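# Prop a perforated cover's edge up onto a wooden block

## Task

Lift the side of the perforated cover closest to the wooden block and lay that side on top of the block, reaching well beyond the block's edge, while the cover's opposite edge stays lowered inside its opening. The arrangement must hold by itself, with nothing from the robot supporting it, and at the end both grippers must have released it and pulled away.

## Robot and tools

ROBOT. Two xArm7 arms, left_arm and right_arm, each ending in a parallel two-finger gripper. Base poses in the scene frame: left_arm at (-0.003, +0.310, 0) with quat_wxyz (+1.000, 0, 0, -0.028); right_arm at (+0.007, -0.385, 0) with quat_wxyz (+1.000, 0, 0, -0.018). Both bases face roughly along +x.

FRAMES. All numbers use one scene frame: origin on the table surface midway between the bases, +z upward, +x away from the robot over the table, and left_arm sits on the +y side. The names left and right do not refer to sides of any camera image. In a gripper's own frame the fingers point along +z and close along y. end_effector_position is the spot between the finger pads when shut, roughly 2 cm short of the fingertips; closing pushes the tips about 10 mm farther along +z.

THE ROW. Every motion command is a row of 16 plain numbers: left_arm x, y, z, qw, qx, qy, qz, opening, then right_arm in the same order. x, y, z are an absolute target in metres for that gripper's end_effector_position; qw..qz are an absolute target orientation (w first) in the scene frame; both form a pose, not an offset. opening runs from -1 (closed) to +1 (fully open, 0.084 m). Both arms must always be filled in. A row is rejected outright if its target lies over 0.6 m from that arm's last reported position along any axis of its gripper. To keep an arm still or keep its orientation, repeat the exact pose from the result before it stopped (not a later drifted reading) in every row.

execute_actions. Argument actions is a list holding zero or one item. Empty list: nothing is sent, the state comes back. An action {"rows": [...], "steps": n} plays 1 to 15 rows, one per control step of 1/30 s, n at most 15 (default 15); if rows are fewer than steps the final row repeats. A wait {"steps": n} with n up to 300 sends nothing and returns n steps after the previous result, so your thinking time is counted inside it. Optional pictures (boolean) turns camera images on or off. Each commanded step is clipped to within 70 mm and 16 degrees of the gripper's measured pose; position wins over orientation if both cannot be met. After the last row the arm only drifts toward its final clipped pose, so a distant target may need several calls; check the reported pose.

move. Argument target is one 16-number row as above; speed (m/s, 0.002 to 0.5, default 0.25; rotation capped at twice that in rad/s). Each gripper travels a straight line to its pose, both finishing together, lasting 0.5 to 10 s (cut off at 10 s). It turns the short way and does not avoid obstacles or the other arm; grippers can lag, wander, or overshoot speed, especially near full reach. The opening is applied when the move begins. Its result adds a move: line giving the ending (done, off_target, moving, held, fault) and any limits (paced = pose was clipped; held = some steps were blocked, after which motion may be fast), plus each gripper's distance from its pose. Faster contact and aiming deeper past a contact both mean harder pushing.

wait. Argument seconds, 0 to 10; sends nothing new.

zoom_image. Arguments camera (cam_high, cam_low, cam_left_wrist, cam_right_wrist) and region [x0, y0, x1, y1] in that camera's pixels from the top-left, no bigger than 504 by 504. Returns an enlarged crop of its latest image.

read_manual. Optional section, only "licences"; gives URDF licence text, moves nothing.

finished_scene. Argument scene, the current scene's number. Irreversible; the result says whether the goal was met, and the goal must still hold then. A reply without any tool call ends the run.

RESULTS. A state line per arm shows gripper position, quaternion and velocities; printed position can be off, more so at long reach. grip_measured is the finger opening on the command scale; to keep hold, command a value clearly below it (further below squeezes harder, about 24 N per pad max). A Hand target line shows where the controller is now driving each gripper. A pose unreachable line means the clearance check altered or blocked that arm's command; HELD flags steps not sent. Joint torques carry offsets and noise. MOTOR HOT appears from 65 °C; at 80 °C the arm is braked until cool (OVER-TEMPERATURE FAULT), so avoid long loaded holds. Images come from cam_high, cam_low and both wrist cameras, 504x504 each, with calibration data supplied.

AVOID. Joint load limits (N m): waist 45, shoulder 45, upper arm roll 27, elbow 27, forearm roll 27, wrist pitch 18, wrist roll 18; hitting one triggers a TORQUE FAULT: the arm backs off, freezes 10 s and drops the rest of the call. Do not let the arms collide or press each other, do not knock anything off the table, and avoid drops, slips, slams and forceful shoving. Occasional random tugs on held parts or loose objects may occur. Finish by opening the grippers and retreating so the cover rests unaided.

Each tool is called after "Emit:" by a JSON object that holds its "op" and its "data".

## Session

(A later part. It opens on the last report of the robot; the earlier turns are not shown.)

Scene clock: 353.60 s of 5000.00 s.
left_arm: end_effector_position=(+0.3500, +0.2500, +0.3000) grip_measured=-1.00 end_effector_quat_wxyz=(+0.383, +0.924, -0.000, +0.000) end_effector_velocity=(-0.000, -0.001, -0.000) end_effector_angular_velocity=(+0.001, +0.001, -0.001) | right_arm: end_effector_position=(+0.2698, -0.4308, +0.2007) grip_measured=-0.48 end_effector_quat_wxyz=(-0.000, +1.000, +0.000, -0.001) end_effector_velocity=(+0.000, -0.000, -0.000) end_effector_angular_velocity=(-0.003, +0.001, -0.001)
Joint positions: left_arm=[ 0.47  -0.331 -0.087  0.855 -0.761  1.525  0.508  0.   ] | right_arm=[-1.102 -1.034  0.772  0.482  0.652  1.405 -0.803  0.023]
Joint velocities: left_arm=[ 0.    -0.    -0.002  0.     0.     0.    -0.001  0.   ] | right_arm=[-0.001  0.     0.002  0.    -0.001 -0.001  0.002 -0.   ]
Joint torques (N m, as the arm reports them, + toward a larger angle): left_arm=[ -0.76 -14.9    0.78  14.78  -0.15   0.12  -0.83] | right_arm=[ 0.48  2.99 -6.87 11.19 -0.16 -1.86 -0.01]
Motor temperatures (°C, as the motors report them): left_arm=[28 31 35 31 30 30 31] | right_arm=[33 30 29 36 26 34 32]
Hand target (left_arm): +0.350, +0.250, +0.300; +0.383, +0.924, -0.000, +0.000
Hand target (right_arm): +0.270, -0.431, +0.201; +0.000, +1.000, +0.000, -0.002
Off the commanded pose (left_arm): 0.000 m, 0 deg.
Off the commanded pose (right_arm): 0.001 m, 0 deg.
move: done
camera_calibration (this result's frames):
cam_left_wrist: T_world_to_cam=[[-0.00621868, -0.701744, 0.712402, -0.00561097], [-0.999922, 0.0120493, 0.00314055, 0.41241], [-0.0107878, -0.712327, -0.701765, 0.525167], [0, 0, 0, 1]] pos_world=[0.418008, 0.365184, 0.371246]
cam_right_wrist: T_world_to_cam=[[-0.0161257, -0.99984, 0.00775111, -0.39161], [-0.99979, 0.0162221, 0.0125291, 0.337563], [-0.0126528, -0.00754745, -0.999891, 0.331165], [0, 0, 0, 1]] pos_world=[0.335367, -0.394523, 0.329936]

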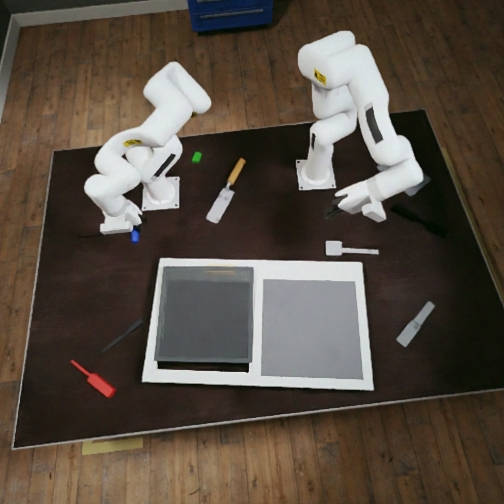

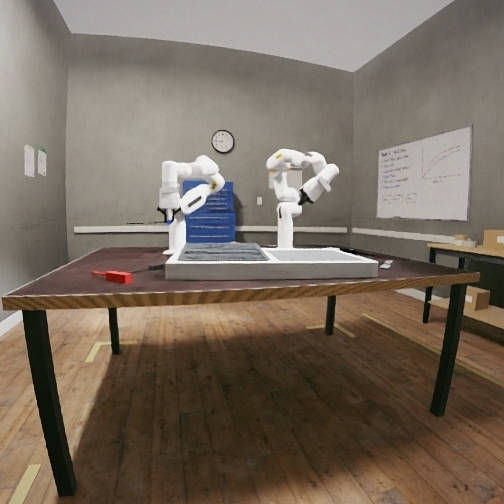

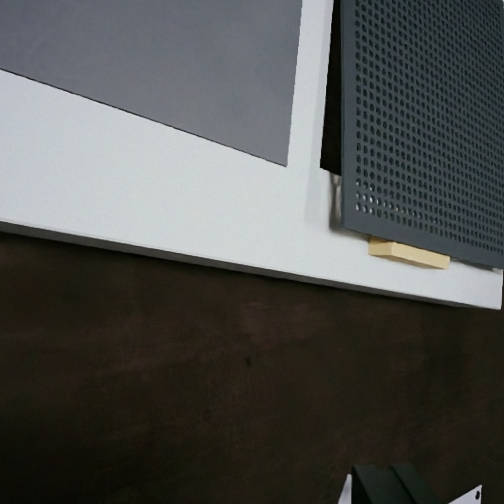

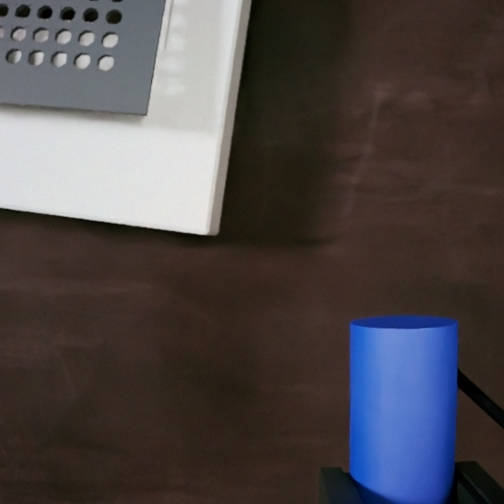

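Emit:
{"op": "move", "data": {"target": [0.35,0.25,0.30,0.383,0.924,0,0,-1,0.34,-0.48,0.045,0,-1,0,0,-1], "speed": 0.15}}

Emit:
{"op": "move", "data": {"target": [0.35,0.25,0.30,0.383,0.924,0,0,-1,0.34,-0.48,0.028,0,-1,0,0,-1], "speed": 0.015}}

Emit:
{"op": "move", "data": {"target": [0.35,0.25,0.30,0.383,0.924,0,0,-1,0.34,-0.48,0.028,0,-1,0,0,-0.2], "speed": 0.015}}

Emit:
{"op": "move", "data": {"target": [0.35,0.25,0.30,0.383,0.924,0,0,-1,0.32,-0.48,0.22,0,-1,0,0,-0.2], "speed": 0.15}}

Emit:
{"op": "zoom_image", "data": {"camera": "cam_high", "region": [130,250,270,390]}}

Scene clock: 366.67 s of 5000.00 s.
left_arm: end_effector_position=(+0.3500, +0.2500, +0.3000) grip_measured=-1.00 end_effector_quat_wxyz=(+0.383, +0.924, -0.000, -0.000) end_effector_velocity=(-0.000, -0.001, -0.000) end_effector_angular_velocity=(+0.000, +0.001, -0.002) | right_arm: end_effector_position=(+0.3398, -0.4800, +0.0450) grip_measured=-0.48 end_effector_quat_wxyz=(+0.000, +1.000, +0.001, -0.000) end_effector_velocity=(+0.000, -0.000, -0.001) end_effector_angular_velocity=(+0.001, +0.002, +0.001)
Joint positions: left_arm=[ 0.47  -0.331 -0.087  0.855 -0.761  1.525  0.508  0.   ] | right_arm=[-1.701 -0.475  1.555  0.506  0.807  0.685 -0.865  0.023]
Joint velocities: left_arm=[-0.001  0.    -0.001 -0.     0.     0.    -0.     0.   ] | right_arm=[-0.009  0.001  0.009  0.002 -0.001 -0.001 -0.001  0.   ]
Joint torques (N m, as the arm reports them, + toward a larger angle): left_arm=[ -1.08 -14.89   0.92  14.98  -0.09   0.14  -0.82] | right_arm=[ 0.77  3.11 -5.58  9.05  0.04 -1.74 -0.14]
Motor temperatures (°C, as the motors report them): left_arm=[28 31 35 31 30 30 31] | right_arm=[33 30 29 36 26 34 32]
Hand target (left_arm): +0.350, +0.250, +0.300; +0.383, +0.924, -0.000, +0.000
Hand target (right_arm): +0.340, -0.480, +0.045; +0.000, +1.000, +0.001, -0.000
Off the commanded pose (left_arm): 0.000 m, 0 deg.
Off the commanded pose (right_arm): 0.000 m, 0 deg.
After step 90, 8.27 s passed at rest.
move: done
camera_calibration (this result's frames):
cam_left_wrist: T_world_to_cam=[[-0.00621587, -0.701742, 0.712404, -0.0056105], [-0.999922, 0.012047, 0.00314213, 0.412412], [-0.0107873, -0.712329, -0.701762, 0.525168], [0, 0, 0, 1]] pos_world=[0.41801, 0.365187, 0.371244]
cam_right_wrist: T_world_to_cam=[[-0.0146829, -0.999858, 0.00830743, -0.438977], [-0.999837, 0.0147691, 0.0104158, 0.409701], [-0.010537, -0.00815314, -0.999911, 0.174997], [0, 0, 0, 1]] pos_world=[0.405033, -0.443539, 0.174361]

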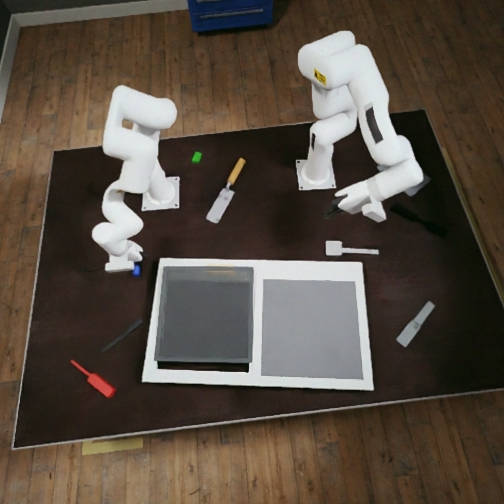

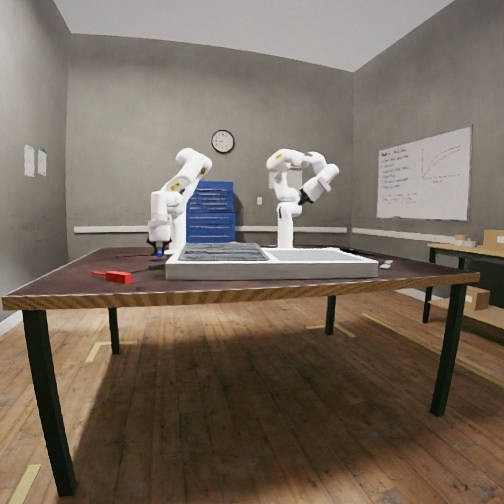

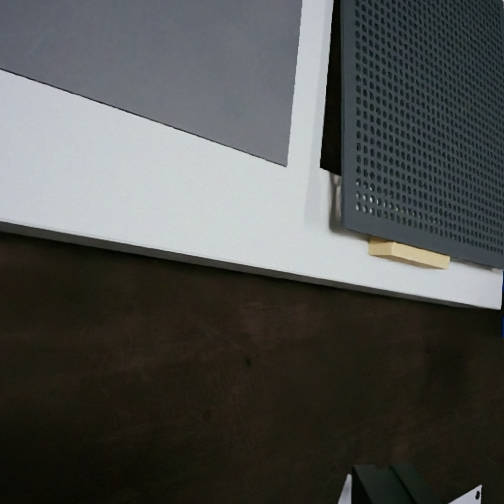

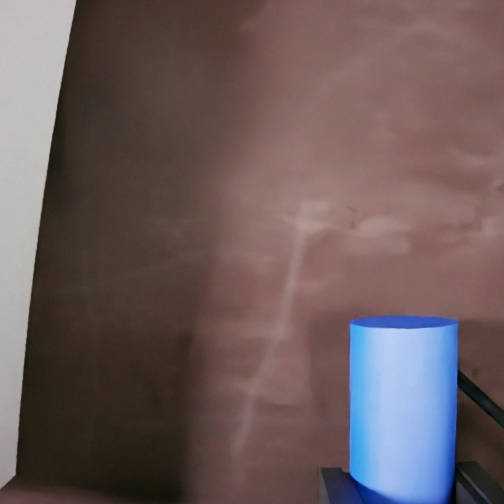

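Scene clock: 368.03 s of 5000.00 s.
left_arm: end_effector_position=(+0.3500, +0.2500, +0.3000) grip_measured=-1.00 end_effector_quat_wxyz=(+0.383, +0.924, +0.000, +0.000) end_effector_velocity=(-0.000, +0.000, -0.000) end_effector_angular_velocity=(-0.000, +0.000, +0.000) | right_arm: end_effector_position=(+0.3399, -0.4800, +0.0280) grip_measured=-0.48 end_effector_quat_wxyz=(-0.000, +1.000, +0.000, -0.000) end_effector_velocity=(+0.001, -0.000, -0.000) end_effector_angular_velocity=(-0.002, -0.002, +0.002)
Joint positions: left_arm=[ 0.47  -0.331 -0.087  0.855 -0.761  1.525  0.508  0.   ] | right_arm=[-1.817 -0.456  1.692  0.506  0.844  0.625 -0.887  0.023]
Joint velocities: left_arm=[-0.    -0.     0.001 -0.     0.    -0.     0.     0.   ] | right_arm=[-0.008 -0.     0.009  0.003  0.001 -0.003 -0.002 -0.   ]
Joint torques (N m, as the arm reports them, + toward a larger angle): left_arm=[ -0.7  -14.84   0.76  14.87   0.04   0.16  -0.84] | right_arm=[ 0.31  5.06 -5.35  8.55 -0.3  -1.74  0.1 ]
Motor temperatures (°C, as the motors report them): left_arm=[28 31 35 31 30 30 31] | right_arm=[33 30 29 36 26 34 32]
Hand target (left_arm): +0.350, +0.250, +0.300; +0.383, +0.924, +0.000, +0.000
Hand target (right_arm): +0.340, -0.480, +0.028; -0.000, +1.000, +0.000, -0.000
Off the commanded pose (left_arm): 0.000 m, 0 deg.
Off the commanded pose (right_arm): 0.000 m, 0 deg.
move: done
camera_calibration (this result's frames):
cam_left_wrist: T_world_to_cam=[[-0.00621579, -0.701742, 0.712404, -0.00561056], [-0.999923, 0.0120466, 0.00314186, 0.412412], [-0.0107868, -0.712329, -0.701762, 0.525168], [0, 0, 0, 1]] pos_world=[0.41801, 0.365187, 0.371244]
cam_right_wrist: T_world_to_cam=[[-0.016879, -0.999827, 0.00776626, -0.438057], [-0.999808, 0.0169546, 0.00977427, 0.411067], [-0.00990425, -0.00759979, -0.999922, 0.158031], [0, 0, 0, 1]] pos_world=[0.40516, -0.44375, 0.157403]

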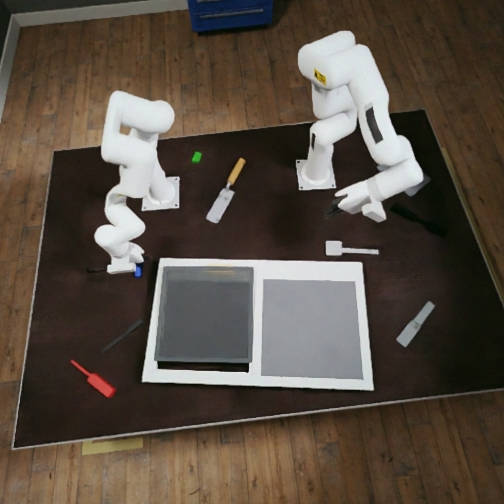

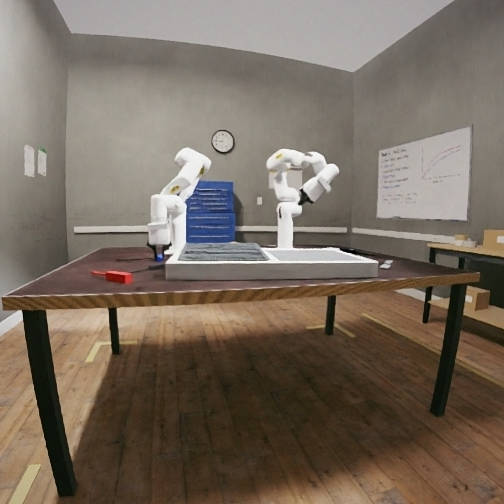

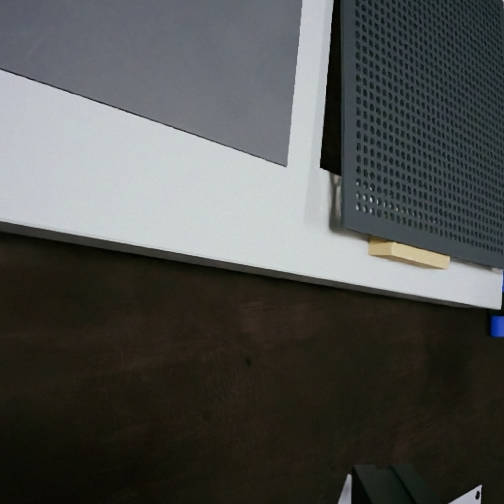

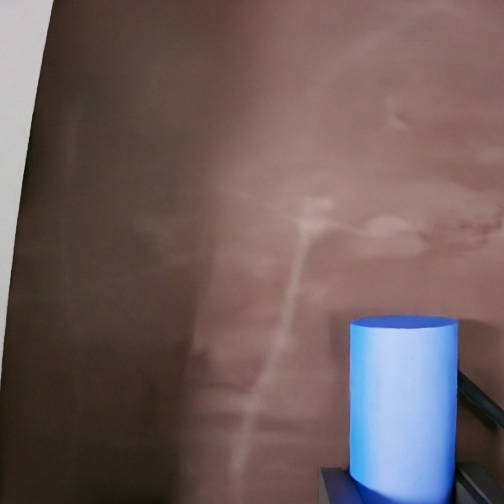

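Scene clock: 368.73 s of 5000.00 s.
left_arm: end_effector_position=(+0.3500, +0.2500, +0.3000) grip_measured=-1.00 end_effector_quat_wxyz=(+0.383, +0.924, +0.000, -0.000) end_effector_velocity=(+0.000, +0.001, +0.000) end_effector_angular_velocity=(-0.001, -0.001, +0.003) | right_arm: end_effector_position=(+0.3400, -0.4800, +0.0280) grip_measured=-0.22 end_effector_quat_wxyz=(+0.000, +1.000, +0.000, +0.000) end_effector_velocity=(+0.000, -0.000, +0.000) end_effector_angular_velocity=(-0.001, -0.000, -0.001)
Joint positions: left_arm=[ 0.47  -0.331 -0.087  0.855 -0.761  1.525  0.508  0.   ] | right_arm=[-1.817 -0.456  1.692  0.506  0.844  0.624 -0.886  0.035]
Joint velocities: left_arm=[ 0.001 -0.     0.002  0.    -0.    -0.    -0.     0.   ] | right_arm=[-0.001 -0.001  0.     0.     0.    -0.     0.    -0.   ]
Joint torques (N m, as the arm reports them, + toward a larger angle): left_arm=[ -0.93 -14.9    0.87  14.9   -0.16   0.13  -0.85] | right_arm=[ 0.31  4.71 -5.42  8.64 -0.19 -1.82  0.03]
Motor temperatures (°C, as the motors report them): left_arm=[28 31 35 31 30 30 31] | right_arm=[33 30 29 36 26 34 32]
Hand target (left_arm): +0.350, +0.250, +0.300; +0.383, +0.924, +0.000, -0.000
Hand target (right_arm): +0.340, -0.480, +0.028; +0.000, +1.000, +0.000, -0.000
Off the commanded pose (left_arm): 0.000 m, 0 deg.
Off the commanded pose (right_arm): 0.000 m, 0 deg.
move: done
camera_calibration (this result's frames):
cam_left_wrist: T_world_to_cam=[[-0.00621572, -0.701742, 0.712404, -0.00561055], [-0.999922, 0.0120467, 0.00314207, 0.412412], [-0.010787, -0.712329, -0.701762, 0.525168], [0, 0, 0, 1]] pos_world=[0.41801, 0.365187, 0.371244]
cam_right_wrist: T_world_to_cam=[[-0.0169626, -0.999825, 0.00784185, -0.438023], [-0.999809, 0.0170376, 0.00960138, 0.41119], [-0.00973331, -0.00767749, -0.999923, 0.157927], [0, 0, 0, 1]] pos_world=[0.405219, -0.44374, 0.157402]

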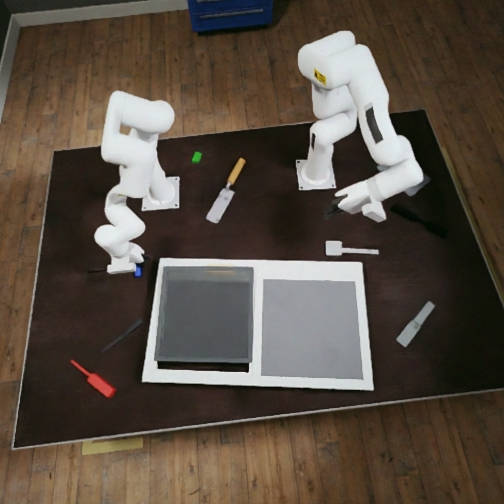

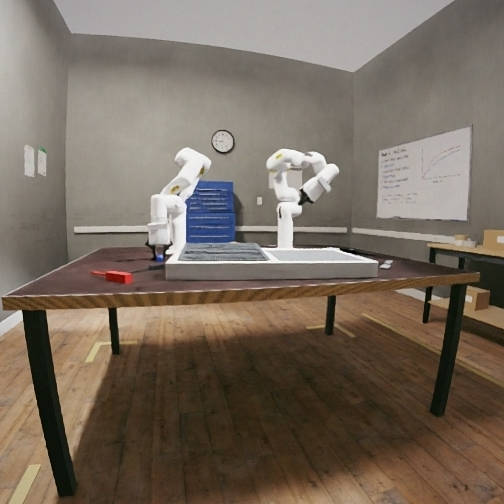

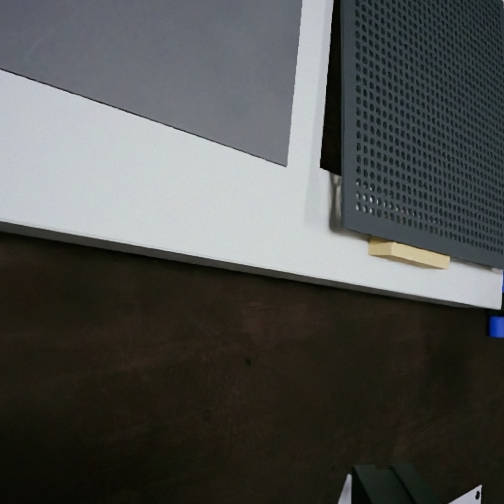

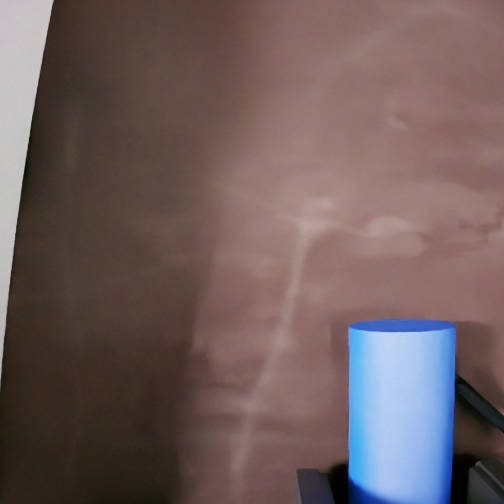

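Scene clock: 370.43 s of 5000.00 s.
left_arm: end_effector_position=(+0.3500, +0.2500, +0.3000) grip_measured=-1.00 end_effector_quat_wxyz=(+0.383, +0.924, -0.000, +0.000) end_effector_velocity=(+0.000, +0.000, +0.000) end_effector_angular_velocity=(-0.001, -0.000, +0.001) | right_arm: end_effector_position=(+0.3199, -0.4798, +0.2196) grip_measured=-0.22 end_effector_quat_wxyz=(-0.000, +1.000, -0.001, -0.000) end_effector_velocity=(+0.001, +0.000, +0.003) end_effector_angular_velocity=(-0.003, -0.004, +0.003)
Joint positions: left_arm=[ 0.47  -0.331 -0.087  0.855 -0.761  1.525  0.508  0.   ] | right_arm=[-1.317 -0.804  0.863  0.674  0.601  1.319 -0.839  0.035]
Joint velocities: left_arm=[-0.001 -0.     0.001 -0.    -0.001 -0.    -0.     0.   ] | right_arm=[ 0.002 -0.003 -0.003  0.005 -0.     0.002 -0.001  0.   ]
Joint torques (N m, as the arm reports them, + toward a larger angle): left_arm=[ -0.82 -14.74   0.81  14.84   0.1    0.2   -0.79] | right_arm=[ 0.32  1.35 -7.23 11.79 -0.1  -1.65 -0.08]
Motor temperatures (°C, as the motors report them): left_arm=[28 30 35 31 30 30 31] | right_arm=[33 30 29 36 26 34 32]
Hand target (left_arm): +0.350, +0.250, +0.300; +0.383, +0.924, +0.000, -0.000
Hand target (right_arm): +0.320, -0.480, +0.220; +0.000, +1.000, -0.001, +0.000
Off the commanded pose (left_arm): 0.000 m, 0 deg.
Off the commanded pose (right_arm): 0.000 m, 0 deg.
move: done
camera_calibration (this result's frames):
cam_left_wrist: T_world_to_cam=[[-0.0062159, -0.701742, 0.712404, -0.00561051], [-0.999922, 0.0120467, 0.00314187, 0.412412], [-0.0107869, -0.712329, -0.701762, 0.525168], [0, 0, 0, 1]] pos_world=[0.41801, 0.365187, 0.371244]
cam_right_wrist: T_world_to_cam=[[-0.0190247, -0.999793, 0.00717895, -0.438844], [-0.999769, 0.0190952, 0.00988969, 0.390199], [-0.0100247, -0.00698914, -0.999925, 0.349783], [0, 0, 0, 1]] pos_world=[0.385267, -0.44376, 0.349048]

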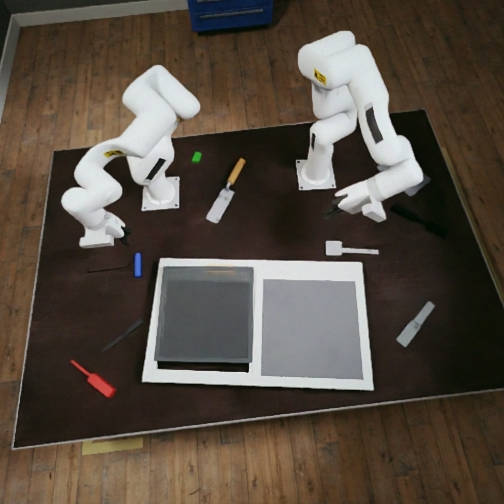

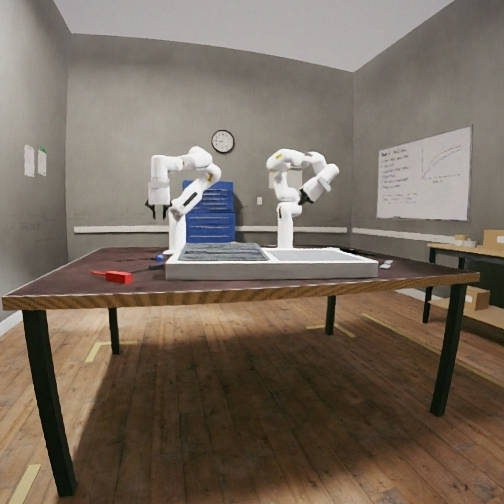

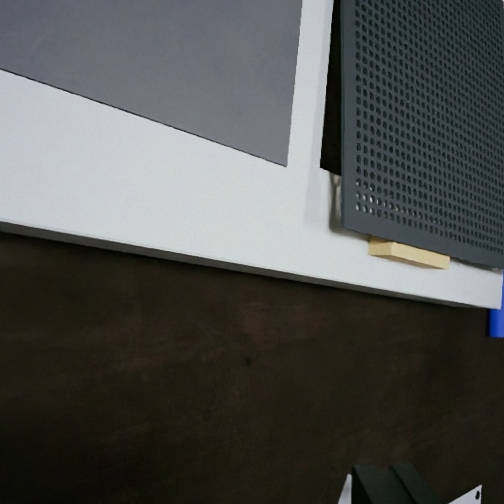

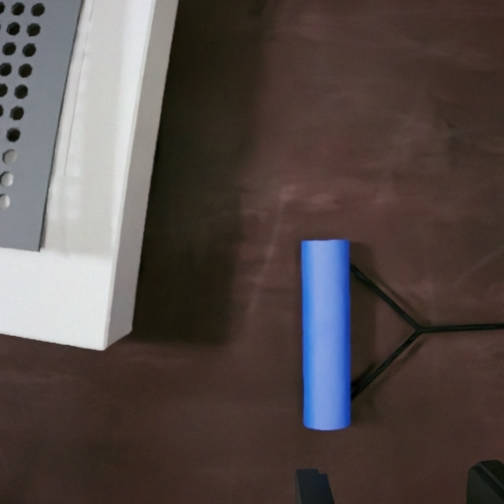

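Region (130, 250, 270, 390) of cam_high's 504x504 image, scaled by 3.600, with more detail than that image has.

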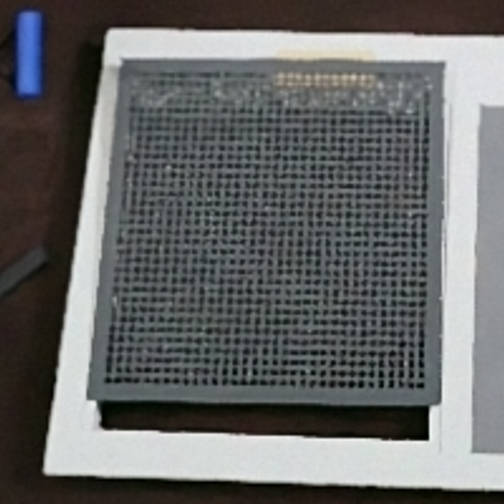

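Emit:
{"op": "finished_scene", "data": {"scene": 2}}

The scene is finished: the task was done.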